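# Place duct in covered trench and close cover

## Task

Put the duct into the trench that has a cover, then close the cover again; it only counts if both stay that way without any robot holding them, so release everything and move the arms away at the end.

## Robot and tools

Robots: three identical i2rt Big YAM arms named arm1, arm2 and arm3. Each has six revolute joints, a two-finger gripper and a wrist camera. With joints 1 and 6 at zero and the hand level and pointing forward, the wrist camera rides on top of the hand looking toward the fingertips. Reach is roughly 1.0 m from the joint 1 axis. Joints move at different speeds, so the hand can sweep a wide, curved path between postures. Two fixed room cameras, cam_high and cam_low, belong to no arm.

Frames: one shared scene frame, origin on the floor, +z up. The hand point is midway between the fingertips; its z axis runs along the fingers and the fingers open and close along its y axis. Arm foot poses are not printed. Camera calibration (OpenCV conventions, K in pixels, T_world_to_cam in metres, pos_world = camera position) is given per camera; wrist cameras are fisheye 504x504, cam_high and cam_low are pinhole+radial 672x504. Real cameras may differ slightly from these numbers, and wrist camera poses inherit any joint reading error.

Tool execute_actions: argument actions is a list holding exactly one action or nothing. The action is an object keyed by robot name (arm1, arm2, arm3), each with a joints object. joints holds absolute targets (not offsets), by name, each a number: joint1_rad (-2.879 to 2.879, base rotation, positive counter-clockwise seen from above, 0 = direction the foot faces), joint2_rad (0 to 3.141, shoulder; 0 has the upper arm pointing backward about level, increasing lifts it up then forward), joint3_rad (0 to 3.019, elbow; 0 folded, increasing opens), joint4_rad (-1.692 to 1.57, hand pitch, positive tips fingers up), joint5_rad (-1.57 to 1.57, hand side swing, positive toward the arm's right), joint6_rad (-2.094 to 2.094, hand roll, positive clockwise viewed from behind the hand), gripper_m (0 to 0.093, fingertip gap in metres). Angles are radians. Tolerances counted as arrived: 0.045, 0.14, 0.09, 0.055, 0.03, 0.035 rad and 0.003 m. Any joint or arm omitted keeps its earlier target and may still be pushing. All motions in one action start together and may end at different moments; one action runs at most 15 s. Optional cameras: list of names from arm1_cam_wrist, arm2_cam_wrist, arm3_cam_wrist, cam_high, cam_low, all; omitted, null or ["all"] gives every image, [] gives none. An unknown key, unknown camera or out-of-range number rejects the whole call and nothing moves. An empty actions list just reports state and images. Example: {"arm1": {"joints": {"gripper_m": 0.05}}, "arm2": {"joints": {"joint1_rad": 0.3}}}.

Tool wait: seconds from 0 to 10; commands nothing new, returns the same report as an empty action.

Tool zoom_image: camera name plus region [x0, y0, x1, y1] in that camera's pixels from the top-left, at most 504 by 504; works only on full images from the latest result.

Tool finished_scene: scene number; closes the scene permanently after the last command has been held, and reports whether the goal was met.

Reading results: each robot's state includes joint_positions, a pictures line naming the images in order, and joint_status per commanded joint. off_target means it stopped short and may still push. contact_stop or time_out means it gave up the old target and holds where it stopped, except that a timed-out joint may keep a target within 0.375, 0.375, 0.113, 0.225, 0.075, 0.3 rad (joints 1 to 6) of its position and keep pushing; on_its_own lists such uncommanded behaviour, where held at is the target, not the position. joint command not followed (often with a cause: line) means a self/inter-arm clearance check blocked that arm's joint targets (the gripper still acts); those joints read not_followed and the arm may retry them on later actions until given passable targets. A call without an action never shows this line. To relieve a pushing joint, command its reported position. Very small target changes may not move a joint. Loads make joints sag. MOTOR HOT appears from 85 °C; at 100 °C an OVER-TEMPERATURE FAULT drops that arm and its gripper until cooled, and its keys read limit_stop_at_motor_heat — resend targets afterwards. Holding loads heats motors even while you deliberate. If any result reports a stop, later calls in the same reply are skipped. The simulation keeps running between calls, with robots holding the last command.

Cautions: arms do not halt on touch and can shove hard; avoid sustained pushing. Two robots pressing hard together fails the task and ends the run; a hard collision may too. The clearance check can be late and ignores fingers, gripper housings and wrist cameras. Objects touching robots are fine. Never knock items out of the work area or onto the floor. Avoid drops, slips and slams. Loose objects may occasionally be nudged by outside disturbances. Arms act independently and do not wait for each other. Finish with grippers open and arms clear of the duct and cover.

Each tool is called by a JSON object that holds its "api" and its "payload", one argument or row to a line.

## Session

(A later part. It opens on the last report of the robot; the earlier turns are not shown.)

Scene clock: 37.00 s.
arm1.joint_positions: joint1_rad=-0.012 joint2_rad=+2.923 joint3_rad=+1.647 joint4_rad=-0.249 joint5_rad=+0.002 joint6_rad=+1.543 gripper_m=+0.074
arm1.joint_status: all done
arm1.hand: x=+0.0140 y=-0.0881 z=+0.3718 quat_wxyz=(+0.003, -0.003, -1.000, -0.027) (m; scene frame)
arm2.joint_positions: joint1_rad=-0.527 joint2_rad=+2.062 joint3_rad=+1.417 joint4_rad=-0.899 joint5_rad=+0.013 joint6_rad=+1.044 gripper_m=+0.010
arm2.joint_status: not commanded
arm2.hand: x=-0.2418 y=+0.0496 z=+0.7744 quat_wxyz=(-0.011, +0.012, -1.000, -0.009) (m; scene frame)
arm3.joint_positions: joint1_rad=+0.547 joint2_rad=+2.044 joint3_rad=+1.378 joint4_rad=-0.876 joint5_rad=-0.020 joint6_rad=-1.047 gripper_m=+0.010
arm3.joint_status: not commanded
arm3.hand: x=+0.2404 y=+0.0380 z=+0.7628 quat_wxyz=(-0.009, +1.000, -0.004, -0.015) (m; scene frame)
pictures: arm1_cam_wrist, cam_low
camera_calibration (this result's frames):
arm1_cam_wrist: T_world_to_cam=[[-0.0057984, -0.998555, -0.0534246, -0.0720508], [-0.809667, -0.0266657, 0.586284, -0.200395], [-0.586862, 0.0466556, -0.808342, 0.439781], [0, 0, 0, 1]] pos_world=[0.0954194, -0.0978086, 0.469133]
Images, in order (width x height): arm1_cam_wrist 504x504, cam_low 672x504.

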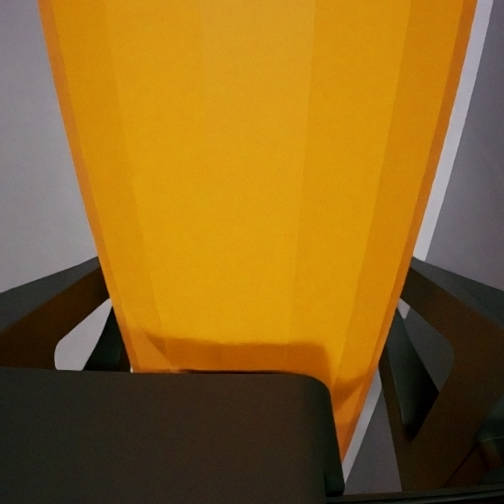

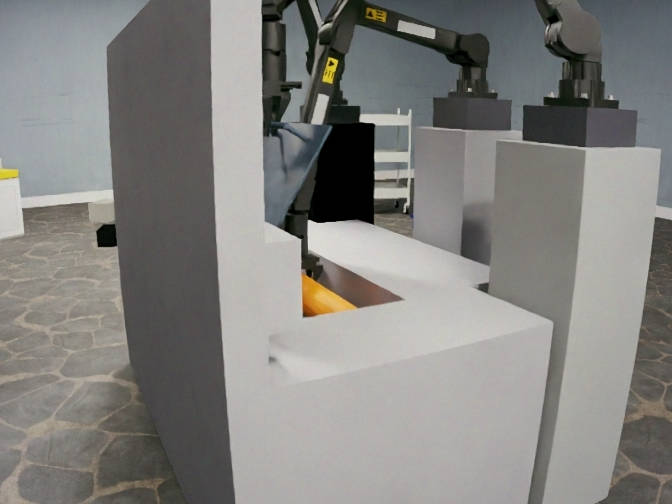

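{"api": "execute_actions", "payload": {
  "actions": [
    {"arm1":{"joints":{"gripper_m":0.085}}}
  ],
  "cameras": []
}}

{"api": "execute_actions", "payload": {
  "actions": [
    {"arm1":{"joints":{"joint2_rad":2.81,"joint3_rad":1.56}}}
  ],
  "cameras": []
}}

{"api": "execute_actions", "payload": {
  "actions": [
    {"arm1":{"joints":{"joint2_rad":2.7,"joint3_rad":1.46,"joint4_rad":-0.27}}}
  ],
  "cameras": []
}}

{"api": "execute_actions", "payload": {
  "actions": [
    {"arm1":{"joints":{"joint2_rad":2.57,"joint3_rad":1.33,"joint4_rad":-0.3}}}
  ],
  "cameras": ["arm1_cam_wrist"]
}}

{"api": "execute_actions", "payload": {
  "actions": [
    {"arm1":{"joints":{"joint2_rad":2.3,"joint3_rad":0.85}}}
  ],
  "cameras": ["cam_low"]
}}

Scene clock: 39.67 s.
arm1.joint_positions: joint1_rad=-0.012 joint2_rad=+2.923 joint3_rad=+1.650 joint4_rad=-0.249 joint5_rad=+0.002 joint6_rad=+1.543 gripper_m=+0.085
arm1.joint_status: all done
arm1.hand: x=+0.0141 y=-0.0867 z=+0.3721 quat_wxyz=(+0.003, -0.003, -1.000, -0.028) (m; scene frame)
arm2.joint_positions: joint1_rad=-0.527 joint2_rad=+2.062 joint3_rad=+1.417 joint4_rad=-0.899 joint5_rad=+0.013 joint6_rad=+1.044 gripper_m=+0.010
arm2.joint_status: not commanded
arm2.hand: x=-0.2418 y=+0.0496 z=+0.7744 quat_wxyz=(-0.011, +0.012, -1.000, -0.009) (m; scene frame)
arm3.joint_positions: joint1_rad=+0.547 joint2_rad=+2.044 joint3_rad=+1.378 joint4_rad=-0.876 joint5_rad=-0.020 joint6_rad=-1.047 gripper_m=+0.010
arm3.joint_status: not commanded
arm3.hand: x=+0.2404 y=+0.0380 z=+0.7628 quat_wxyz=(-0.009, +1.000, -0.004, -0.015) (m; scene frame)
pictures: none
No camera images: the call's "cameras" was empty. Leave "cameras" out to get every camera's image.

Scene clock: 40.57 s.
arm1.joint_positions: joint1_rad=-0.012 joint2_rad=+2.810 joint3_rad=+1.562 joint4_rad=-0.243 joint5_rad=+0.002 joint6_rad=+1.543 gripper_m=+0.085
arm1.joint_status: all done
arm1.hand: x=+0.0149 y=-0.0742 z=+0.4190 quat_wxyz=(+0.002, -0.003, -0.999, -0.044) (m; scene frame)
arm2.joint_positions: joint1_rad=-0.527 joint2_rad=+2.062 joint3_rad=+1.417 joint4_rad=-0.899 joint5_rad=+0.013 joint6_rad=+1.044 gripper_m=+0.010
arm2.joint_status: not commanded
arm2.hand: x=-0.2418 y=+0.0496 z=+0.7744 quat_wxyz=(-0.011, +0.012, -1.000, -0.009) (m; scene frame)
arm3.joint_positions: joint1_rad=+0.547 joint2_rad=+2.044 joint3_rad=+1.378 joint4_rad=-0.876 joint5_rad=-0.020 joint6_rad=-1.047 gripper_m=+0.010
arm3.joint_status: not commanded
arm3.hand: x=+0.2404 y=+0.0380 z=+0.7628 quat_wxyz=(-0.009, +1.000, -0.004, -0.015) (m; scene frame)
pictures: none
No camera images: the call's "cameras" was empty. Leave "cameras" out to get every camera's image.

Scene clock: 41.47 s.
arm1.joint_positions: joint1_rad=-0.012 joint2_rad=+2.707 joint3_rad=+1.459 joint4_rad=-0.266 joint5_rad=+0.002 joint6_rad=+1.543 gripper_m=+0.085
arm1.joint_status: all done
arm1.hand: x=+0.0148 y=-0.0883 z=+0.4573 quat_wxyz=(+0.003, -0.003, -0.999, -0.032) (m; scene frame)
arm2.joint_positions: joint1_rad=-0.527 joint2_rad=+2.062 joint3_rad=+1.417 joint4_rad=-0.899 joint5_rad=+0.013 joint6_rad=+1.044 gripper_m=+0.010
arm2.joint_status: not commanded
arm2.hand: x=-0.2418 y=+0.0496 z=+0.7744 quat_wxyz=(-0.011, +0.012, -1.000, -0.009) (m; scene frame)
arm3.joint_positions: joint1_rad=+0.547 joint2_rad=+2.044 joint3_rad=+1.378 joint4_rad=-0.876 joint5_rad=-0.020 joint6_rad=-1.047 gripper_m=+0.010
arm3.joint_status: not commanded
arm3.hand: x=+0.2404 y=+0.0380 z=+0.7628 quat_wxyz=(-0.009, +1.000, -0.004, -0.015) (m; scene frame)
pictures: none
No camera images: the call's "cameras" was empty. Leave "cameras" out to get every camera's image.

Scene clock: 42.37 s.
arm1.joint_positions: joint1_rad=-0.012 joint2_rad=+2.571 joint3_rad=+1.330 joint4_rad=-0.297 joint5_rad=+0.002 joint6_rad=+1.543 gripper_m=+0.085
arm1.joint_status: all done
arm1.hand: x=+0.0146 y=-0.1086 z=+0.5074 quat_wxyz=(+0.003, -0.003, -1.000, -0.021) (m; scene frame)
arm2.joint_positions: joint1_rad=-0.527 joint2_rad=+2.062 joint3_rad=+1.417 joint4_rad=-0.899 joint5_rad=+0.013 joint6_rad=+1.044 gripper_m=+0.010
arm2.joint_status: not commanded
arm2.hand: x=-0.2418 y=+0.0496 z=+0.7744 quat_wxyz=(-0.011, +0.012, -1.000, -0.009) (m; scene frame)
arm3.joint_positions: joint1_rad=+0.547 joint2_rad=+2.044 joint3_rad=+1.378 joint4_rad=-0.876 joint5_rad=-0.020 joint6_rad=-1.047 gripper_m=+0.010
arm3.joint_status: not commanded
arm3.hand: x=+0.2404 y=+0.0380 z=+0.7628 quat_wxyz=(-0.009, +1.000, -0.004, -0.015) (m; scene frame)
pictures: arm1_cam_wrist
camera_calibration (this result's frames):
arm1_cam_wrist: T_world_to_cam=[[-0.00569731, -0.999149, -0.0408552, -0.0916636], [-0.80942, -0.0193833, 0.58691, -0.279463], [-0.587202, 0.0364128, -0.808621, 0.549747], [0, 0, 0, 1]] pos_world=[0.0960879, -0.11702, 0.604812]
Images, in order (width x height): arm1_cam_wrist 504x504.

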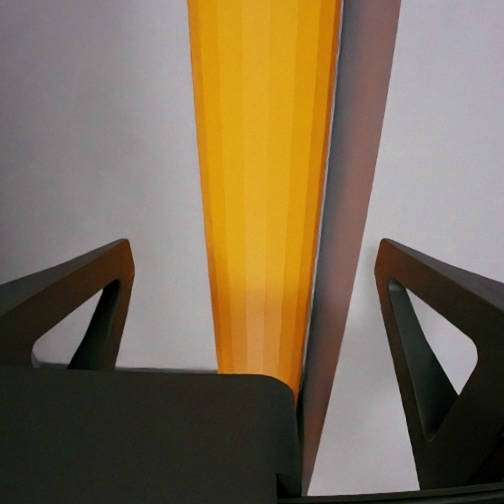

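Scene clock: 43.63 s.
arm1.joint_positions: joint1_rad=-0.012 joint2_rad=+2.286 joint3_rad=+0.844 joint4_rad=-0.299 joint5_rad=+0.002 joint6_rad=+1.543 gripper_m=+0.085
arm1.joint_status: all done
arm1.hand: x=+0.0094 y=-0.2895 z=+0.5858 quat_wxyz=(+0.006, -0.002, -0.997, +0.081) (m; scene frame)
arm2.joint_positions: joint1_rad=-0.527 joint2_rad=+2.062 joint3_rad=+1.417 joint4_rad=-0.899 joint5_rad=+0.013 joint6_rad=+1.044 gripper_m=+0.010
arm2.joint_status: not commanded
arm2.hand: x=-0.2418 y=+0.0496 z=+0.7744 quat_wxyz=(-0.011, +0.012, -1.000, -0.009) (m; scene frame)
arm3.joint_positions: joint1_rad=+0.547 joint2_rad=+2.044 joint3_rad=+1.378 joint4_rad=-0.876 joint5_rad=-0.020 joint6_rad=-1.047 gripper_m=+0.010
arm3.joint_status: not commanded
arm3.hand: x=+0.2404 y=+0.0380 z=+0.7628 quat_wxyz=(-0.009, +1.000, -0.004, -0.015) (m; scene frame)
pictures: cam_low
Images, in order (width x height): cam_low 672x504.

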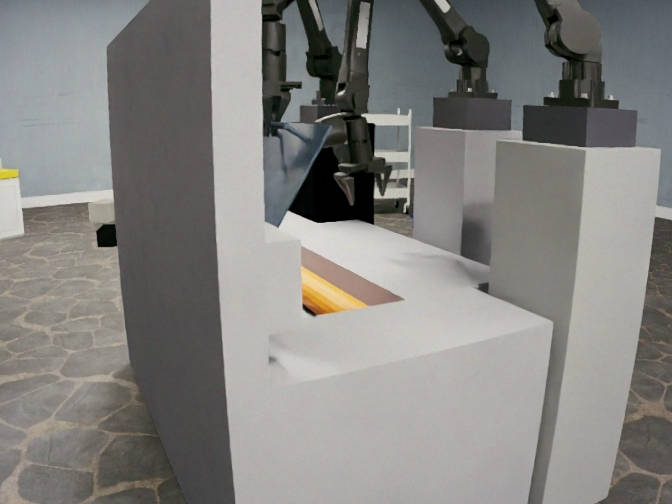

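{"api": "execute_actions", "payload": {
  "actions": [
    {"arm1":{"joints":{"joint2_rad":1.95,"joint3_rad":0.6,"joint4_rad":-0.4}},"arm2":{"joints":{"joint1_rad":-0.56,"joint2_rad":2.02,"joint3_rad":1.35,"joint4_rad":-0.86,"joint6_rad":1.01}},"arm3":{"joints":{"joint1_rad":0.58,"joint2_rad":1.995,"joint3_rad":1.31,"joint4_rad":-0.835,"joint6_rad":-1.015}}}
  ],
  "cameras": []
}}

{"api": "execute_actions", "payload": {
  "actions": [
    {"arm1":{"joints":{"joint2_rad":1.6,"joint4_rad":-0.75}},"arm2":{"joints":{"joint1_rad":-0.61,"joint2_rad":2.03,"joint3_rad":1.23,"joint4_rad":-0.75,"joint6_rad":0.965}},"arm3":{"joints":{"joint1_rad":0.63,"joint2_rad":2.005,"joint3_rad":1.19,"joint4_rad":-0.73,"joint6_rad":-0.97}}}
  ],
  "cameras": []
}}

{"api": "execute_actions", "payload": {
  "actions": [
    {"arm1":{"joints":{"joint2_rad":1.2,"joint4_rad":-1.1}},"arm2":{"joints":{"joint1_rad":-0.665,"joint2_rad":2.065,"joint3_rad":1.1,"joint4_rad":-0.59,"joint6_rad":0.912}},"arm3":{"joints":{"joint1_rad":0.685,"joint2_rad":2.045,"joint3_rad":1.055,"joint4_rad":-0.565,"joint6_rad":-0.915}}}
  ],
  "cameras": []
}}

{"api": "execute_actions", "payload": {
  "actions": [
    {"arm2":{"joints":{"joint1_rad":-0.705,"joint2_rad":2.135,"joint3_rad":1.03,"joint4_rad":-0.45,"joint6_rad":0.87}},"arm3":{"joints":{"joint1_rad":0.725,"joint2_rad":2.115,"joint3_rad":0.985,"joint4_rad":-0.425,"joint6_rad":-0.873}}}
  ],
  "cameras": []
}}

{"api": "execute_actions", "payload": {
  "actions": [
    {"arm2":{"joints":{"joint1_rad":-0.745,"joint2_rad":2.265,"joint3_rad":1.01,"joint4_rad":-0.32,"joint6_rad":0.83}},"arm3":{"joints":{"joint1_rad":0.77,"joint2_rad":2.25,"joint3_rad":0.965,"joint4_rad":-0.29,"joint6_rad":-0.828}}}
  ],
  "cameras": []
}}

{"api": "execute_actions", "payload": {
  "actions": [
    {"arm2":{"joints":{"joint1_rad":-0.775,"joint2_rad":2.405,"joint3_rad":1.03,"joint4_rad":-0.18,"joint6_rad":0.797}},"arm3":{"joints":{"joint1_rad":0.8,"joint2_rad":2.39,"joint3_rad":0.978,"joint4_rad":-0.13,"joint6_rad":-0.795}}}
  ],
  "cameras": []
}}

{"api": "execute_actions", "payload": {
  "actions": [
    {"arm2":{"joints":{"joint1_rad":-0.785,"joint2_rad":2.495,"joint3_rad":1.05,"joint4_rad":-0.121,"joint6_rad":0.783}},"arm3":{"joints":{"joint1_rad":0.815,"joint2_rad":2.483,"joint3_rad":0.986,"joint4_rad":-0.043,"joint6_rad":-0.782}}}
  ],
  "cameras": ["cam_low"]
}}

Scene clock: 48.67 s.
arm1.joint_positions: joint1_rad=-0.012 joint2_rad=+1.944 joint3_rad=+0.601 joint4_rad=-0.398 joint5_rad=+0.002 joint6_rad=+1.543 gripper_m=+0.085
arm1.joint_status: all done
arm1.hand: x=+0.0083 y=-0.3515 z=+0.6786 quat_wxyz=(+0.006, -0.002, -0.997, +0.081) (m; scene frame)
arm2.joint_positions: joint1_rad=-0.576 joint2_rad=+2.063 joint3_rad=+1.317 joint4_rad=-0.881 joint5_rad=+0.013 joint6_rad=+1.004 gripper_m=+0.010
arm2.joint_status: all done
arm2.hand: x=-0.2417 y=-0.0025 z=+0.7447 quat_wxyz=(+0.011, +0.008, -1.000, +0.027) (m; scene frame)
arm3.joint_positions: joint1_rad=+0.597 joint2_rad=+2.041 joint3_rad=+1.272 joint4_rad=-0.848 joint5_rad=-0.015 joint6_rad=-1.002 gripper_m=+0.010
arm3.joint_status: all done
arm3.hand: x=+0.2416 y=-0.0145 z=+0.7336 quat_wxyz=(+0.023, +1.000, -0.002, +0.008) (m; scene frame)
pictures: none
No camera images: the call's "cameras" was empty. Leave "cameras" out to get every camera's image.

Scene clock: 49.73 s.
arm1.joint_positions: joint1_rad=-0.012 joint2_rad=+1.592 joint3_rad=+0.601 joint4_rad=-0.742 joint5_rad=+0.002 joint6_rad=+1.543 gripper_m=+0.085
arm1.joint_status: all done
arm1.hand: x=+0.0092 y=-0.3526 z=+0.7802 quat_wxyz=(+0.006, -0.002, -0.997, +0.077) (m; scene frame)
arm2.joint_positions: joint1_rad=-0.619 joint2_rad=+2.063 joint3_rad=+1.204 joint4_rad=-0.771 joint5_rad=+0.007 joint6_rad=+0.960 gripper_m=+0.010
arm2.joint_status: all done
arm2.hand: x=-0.2410 y=-0.0404 z=+0.7151 quat_wxyz=(+0.015, +0.008, -1.000, +0.026) (m; scene frame)
arm3.joint_positions: joint1_rad=+0.641 joint2_rad=+2.040 joint3_rad=+1.158 joint4_rad=-0.737 joint5_rad=-0.008 joint6_rad=-0.958 gripper_m=+0.010
arm3.joint_status: all done
arm3.hand: x=+0.2423 y=-0.0529 z=+0.7048 quat_wxyz=(+0.021, +1.000, -0.002, +0.012) (m; scene frame)
pictures: none
No camera images: the call's "cameras" was empty. Leave "cameras" out to get every camera's image.

Scene clock: 50.83 s.
arm1.joint_positions: joint1_rad=-0.012 joint2_rad=+1.195 joint3_rad=+0.601 joint4_rad=-1.092 joint5_rad=+0.002 joint6_rad=+1.543 gripper_m=+0.085
arm1.joint_status: all done
arm1.hand: x=+0.0091 y=-0.3863 z=+0.8842 quat_wxyz=(+0.005, -0.002, -0.999, +0.053) (m; scene frame)
arm2.joint_positions: joint1_rad=-0.672 joint2_rad=+2.102 joint3_rad=+1.086 joint4_rad=-0.599 joint5_rad=+0.007 joint6_rad=+0.906 gripper_m=+0.010
arm2.joint_status: all done
arm2.hand: x=-0.2400 y=-0.0823 z=+0.6698 quat_wxyz=(+0.012, +0.008, -1.000, +0.019) (m; scene frame)
arm3.joint_positions: joint1_rad=+0.695 joint2_rad=+2.079 joint3_rad=+1.037 joint4_rad=-0.563 joint5_rad=-0.006 joint6_rad=-0.902 gripper_m=+0.010
arm3.joint_status: all done
arm3.hand: x=+0.2431 y=-0.0957 z=+0.6603 quat_wxyz=(+0.014, +1.000, -0.003, +0.010) (m; scene frame)
pictures: none
No camera images: the call's "cameras" was empty. Leave "cameras" out to get every camera's image.

Scene clock: 51.67 s.
arm1.joint_positions: joint1_rad=-0.012 joint2_rad=+1.195 joint3_rad=+0.601 joint4_rad=-1.092 joint5_rad=+0.002 joint6_rad=+1.543 gripper_m=+0.085
arm1.joint_status: not commanded
arm1.hand: x=+0.0091 y=-0.3863 z=+0.8842 quat_wxyz=(+0.005, -0.002, -0.999, +0.053) (m; scene frame)
arm2.joint_positions: joint1_rad=-0.711 joint2_rad=+2.169 joint3_rad=+1.024 joint4_rad=-0.457 joint5_rad=+0.007 joint6_rad=+0.865 gripper_m=+0.010
arm2.joint_status: all done
arm2.hand: x=-0.2393 y=-0.1099 z=+0.6288 quat_wxyz=(+0.009, +0.009, -1.000, +0.014) (m; scene frame)
arm3.joint_positions: joint1_rad=+0.734 joint2_rad=+2.149 joint3_rad=+0.975 joint4_rad=-0.421 joint5_rad=-0.006 joint6_rad=-0.862 gripper_m=+0.010
arm3.joint_status: all done
arm3.hand: x=+0.2439 y=-0.1237 z=+0.6200 quat_wxyz=(+0.010, +1.000, -0.003, +0.007) (m; scene frame)
pictures: none
No camera images: the call's "cameras" was empty. Leave "cameras" out to get every camera's image.

Scene clock: 52.67 s.
arm1.joint_positions: joint1_rad=-0.012 joint2_rad=+1.195 joint3_rad=+0.601 joint4_rad=-1.092 joint5_rad=+0.002 joint6_rad=+1.543 gripper_m=+0.085
arm1.joint_status: not commanded
arm1.hand: x=+0.0091 y=-0.3863 z=+0.8842 quat_wxyz=(+0.005, -0.002, -0.999, +0.053) (m; scene frame)
arm2.joint_positions: joint1_rad=-0.753 joint2_rad=+2.301 joint3_rad=+1.006 joint4_rad=-0.310 joint5_rad=+0.008 joint6_rad=+0.824 gripper_m=+0.010
arm2.joint_status: all done
arm2.hand: x=-0.2391 y=-0.1373 z=+0.5715 quat_wxyz=(+0.010, +0.009, -1.000, +0.015) (m; scene frame)
arm3.joint_positions: joint1_rad=+0.777 joint2_rad=+2.284 joint3_rad=+0.957 joint4_rad=-0.275 joint5_rad=-0.005 joint6_rad=-0.818 gripper_m=+0.010
arm3.joint_status: all done
arm3.hand: x=+0.2452 y=-0.1517 z=+0.5635 quat_wxyz=(+0.012, +1.000, -0.004, +0.010) (m; scene frame)
pictures: none
No camera images: the call's "cameras" was empty. Leave "cameras" out to get every camera's image.

Scene clock: 53.60 s.
arm1.joint_positions: joint1_rad=-0.012 joint2_rad=+1.195 joint3_rad=+0.601 joint4_rad=-1.092 joint5_rad=+0.002 joint6_rad=+1.543 gripper_m=+0.085
arm1.joint_status: not commanded
arm1.hand: x=+0.0091 y=-0.3863 z=+0.8842 quat_wxyz=(+0.005, -0.002, -0.999, +0.053) (m; scene frame)
arm2.joint_positions: joint1_rad=-0.779 joint2_rad=+2.438 joint3_rad=+1.027 joint4_rad=-0.179 joint5_rad=+0.007 joint6_rad=+0.796 gripper_m=+0.010
arm2.joint_status: all done
arm2.hand: x=-0.2382 y=-0.1521 z=+0.5181 quat_wxyz=(+0.006, +0.010, -1.000, +0.009) (m; scene frame)
arm3.joint_positions: joint1_rad=+0.805 joint2_rad=+2.425 joint3_rad=+0.972 joint4_rad=-0.126 joint5_rad=-0.002 joint6_rad=-0.790 gripper_m=+0.010
arm3.joint_status: all done
arm3.hand: x=+0.2453 y=-0.1669 z=+0.5103 quat_wxyz=(+0.003, +1.000, -0.004, +0.004) (m; scene frame)
pictures: none
No camera images: the call's "cameras" was empty. Leave "cameras" out to get every camera's image.

Scene clock: 54.33 s.
arm1.joint_positions: joint1_rad=-0.012 joint2_rad=+1.195 joint3_rad=+0.601 joint4_rad=-1.092 joint5_rad=+0.002 joint6_rad=+1.543 gripper_m=+0.085
arm1.joint_status: not commanded
arm1.hand: x=+0.0091 y=-0.3863 z=+0.8842 quat_wxyz=(+0.005, -0.002, -0.999, +0.053) (m; scene frame)
arm2.joint_positions: joint1_rad=-0.787 joint2_rad=+2.507 joint3_rad=+1.050 joint4_rad=-0.125 joint5_rad=+0.006 joint6_rad=+0.787 gripper_m=+0.010
arm2.joint_status: all done
arm2.hand: x=-0.2381 y=-0.1563 z=+0.4922 quat_wxyz=(+0.003, +0.011, -1.000, +0.006) (m; scene frame)
arm3.joint_positions: joint1_rad=+0.814 joint2_rad=+2.495 joint3_rad=+0.983 joint4_rad=-0.045 joint5_rad=+0.000 joint6_rad=-0.781 gripper_m=+0.010
arm3.joint_status: all done
arm3.hand: x=+0.2456 y=-0.1715 z=+0.4847 quat_wxyz=(-0.006, +1.000, -0.004, -0.004) (m; scene frame)
pictures: cam_low
Images, in order (width x height): cam_low 672x504.

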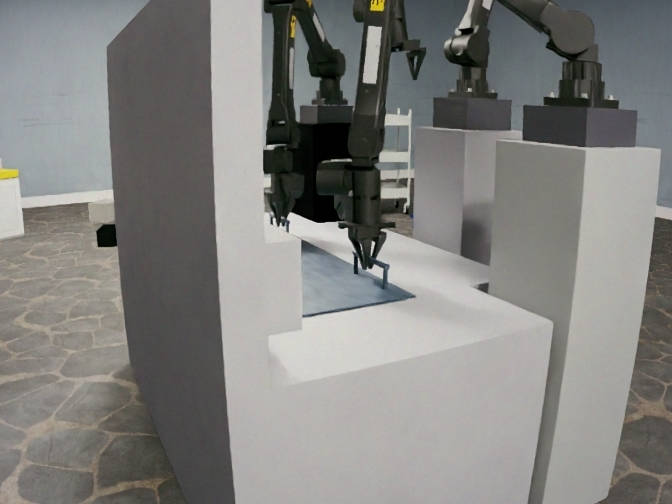

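{"api": "execute_actions", "payload": {
  "actions": [
    {"arm2":{"joints":{"gripper_m":0.07}},"arm3":{"joints":{"gripper_m":0.07}}}
  ],
  "cameras": []
}}

{"api": "execute_actions", "payload": {
  "actions": [
    {"arm2":{"joints":{"joint2_rad":2.35,"joint3_rad":1.0,"joint4_rad":-0.22}},"arm3":{"joints":{"joint2_rad":2.33,"joint3_rad":0.93,"joint4_rad":-0.17}}}
  ],
  "cameras": []
}}

{"api": "execute_actions", "payload": {
  "actions": [
    {"arm2":{"joints":{"joint1_rad":-0.2,"joint2_rad":1.4,"joint4_rad":-1.0}},"arm3":{"joints":{"joint1_rad":0.2,"joint2_rad":1.4,"joint4_rad":-1.0}}}
  ],
  "cameras": ["cam_low","cam_high"]
}}

Scene clock: 56.27 s.
arm1.joint_positions: joint1_rad=-0.012 joint2_rad=+1.195 joint3_rad=+0.601 joint4_rad=-1.092 joint5_rad=+0.002 joint6_rad=+1.543 gripper_m=+0.085
arm1.joint_status: not commanded
arm1.hand: x=+0.0091 y=-0.3863 z=+0.8842 quat_wxyz=(+0.005, -0.002, -0.999, +0.053) (m; scene frame)
arm2.joint_positions: joint1_rad=-0.787 joint2_rad=+2.507 joint3_rad=+1.050 joint4_rad=-0.125 joint5_rad=+0.002 joint6_rad=+0.787 gripper_m=+0.070
arm2.joint_status: all done
arm2.hand: x=-0.2386 y=-0.1557 z=+0.4922 quat_wxyz=(+0.005, +0.011, -1.000, +0.004) (m; scene frame)
arm3.joint_positions: joint1_rad=+0.814 joint2_rad=+2.495 joint3_rad=+0.983 joint4_rad=-0.045 joint5_rad=+0.000 joint6_rad=-0.781 gripper_m=+0.070
arm3.joint_status: all done
arm3.hand: x=+0.2456 y=-0.1715 z=+0.4847 quat_wxyz=(-0.006, +1.000, -0.004, -0.004) (m; scene frame)
pictures: none
No camera images: the call's "cameras" was empty. Leave "cameras" out to get every camera's image.

Scene clock: 57.27 s.
arm1.joint_positions: joint1_rad=-0.012 joint2_rad=+1.195 joint3_rad=+0.601 joint4_rad=-1.092 joint5_rad=+0.002 joint6_rad=+1.543 gripper_m=+0.085
arm1.joint_status: not commanded
arm1.hand: x=+0.0091 y=-0.3863 z=+0.8842 quat_wxyz=(+0.005, -0.002, -0.999, +0.053) (m; scene frame)
arm2.joint_positions: joint1_rad=-0.787 joint2_rad=+2.358 joint3_rad=+0.996 joint4_rad=-0.204 joint5_rad=+0.002 joint6_rad=+0.787 gripper_m=+0.070
arm2.joint_status: all done
arm2.hand: x=-0.2313 y=-0.1483 z=+0.5474 quat_wxyz=(-0.001, +0.011, -1.000, -0.001) (m; scene frame)
arm3.joint_positions: joint1_rad=+0.814 joint2_rad=+2.333 joint3_rad=+0.929 joint4_rad=-0.163 joint5_rad=+0.000 joint6_rad=-0.781 gripper_m=+0.070
arm3.joint_status: all done
arm3.hand: x=+0.2415 y=-0.1677 z=+0.5424 quat_wxyz=(-0.002, +1.000, -0.004, +0.000) (m; scene frame)
pictures: none
No camera images: the call's "cameras" was empty. Leave "cameras" out to get every camera's image.

Scene clock: 58.80 s.
arm1.joint_positions: joint1_rad=-0.012 joint2_rad=+1.195 joint3_rad=+0.601 joint4_rad=-1.092 joint5_rad=+0.002 joint6_rad=+1.543 gripper_m=+0.085
arm1.joint_status: not commanded
arm1.hand: x=+0.0091 y=-0.3863 z=+0.8842 quat_wxyz=(+0.005, -0.002, -0.999, +0.053) (m; scene frame)
arm2.joint_positions: joint1_rad=-0.189 joint2_rad=+1.410 joint3_rad=+0.996 joint4_rad=-0.982 joint5_rad=-0.002 joint6_rad=+0.787 gripper_m=+0.070
arm2.joint_status: all done
arm2.hand: x=-0.4501 y=-0.0353 z=+0.9375 quat_wxyz=(-0.038, +0.303, -0.949, -0.078) (m; scene frame)
arm3.joint_positions: joint1_rad=+0.196 joint2_rad=+1.406 joint3_rad=+0.925 joint4_rad=-0.993 joint5_rad=+0.000 joint6_rad=-0.781 gripper_m=+0.070
arm3.joint_status: all done
arm3.hand: x=+0.4565 y=-0.0663 z=+0.9019 quat_wxyz=(-0.045, +0.950, -0.307, -0.021) (m; scene frame)
pictures: cam_high, cam_low
Images, in order (width x height): cam_high 672x504, cam_low 672x504.

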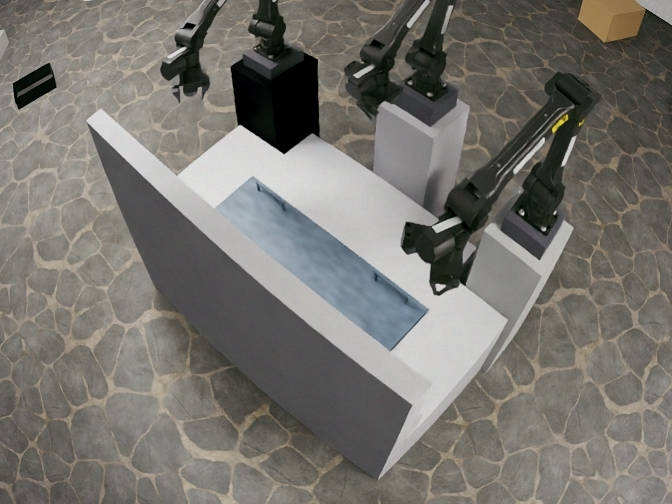

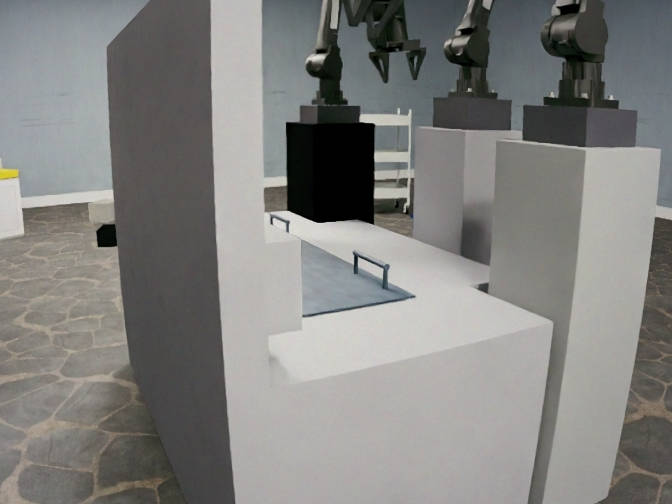

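{"api": "finished_scene", "payload": {
  "scene": 2
}}

The scene is finished: the task was done.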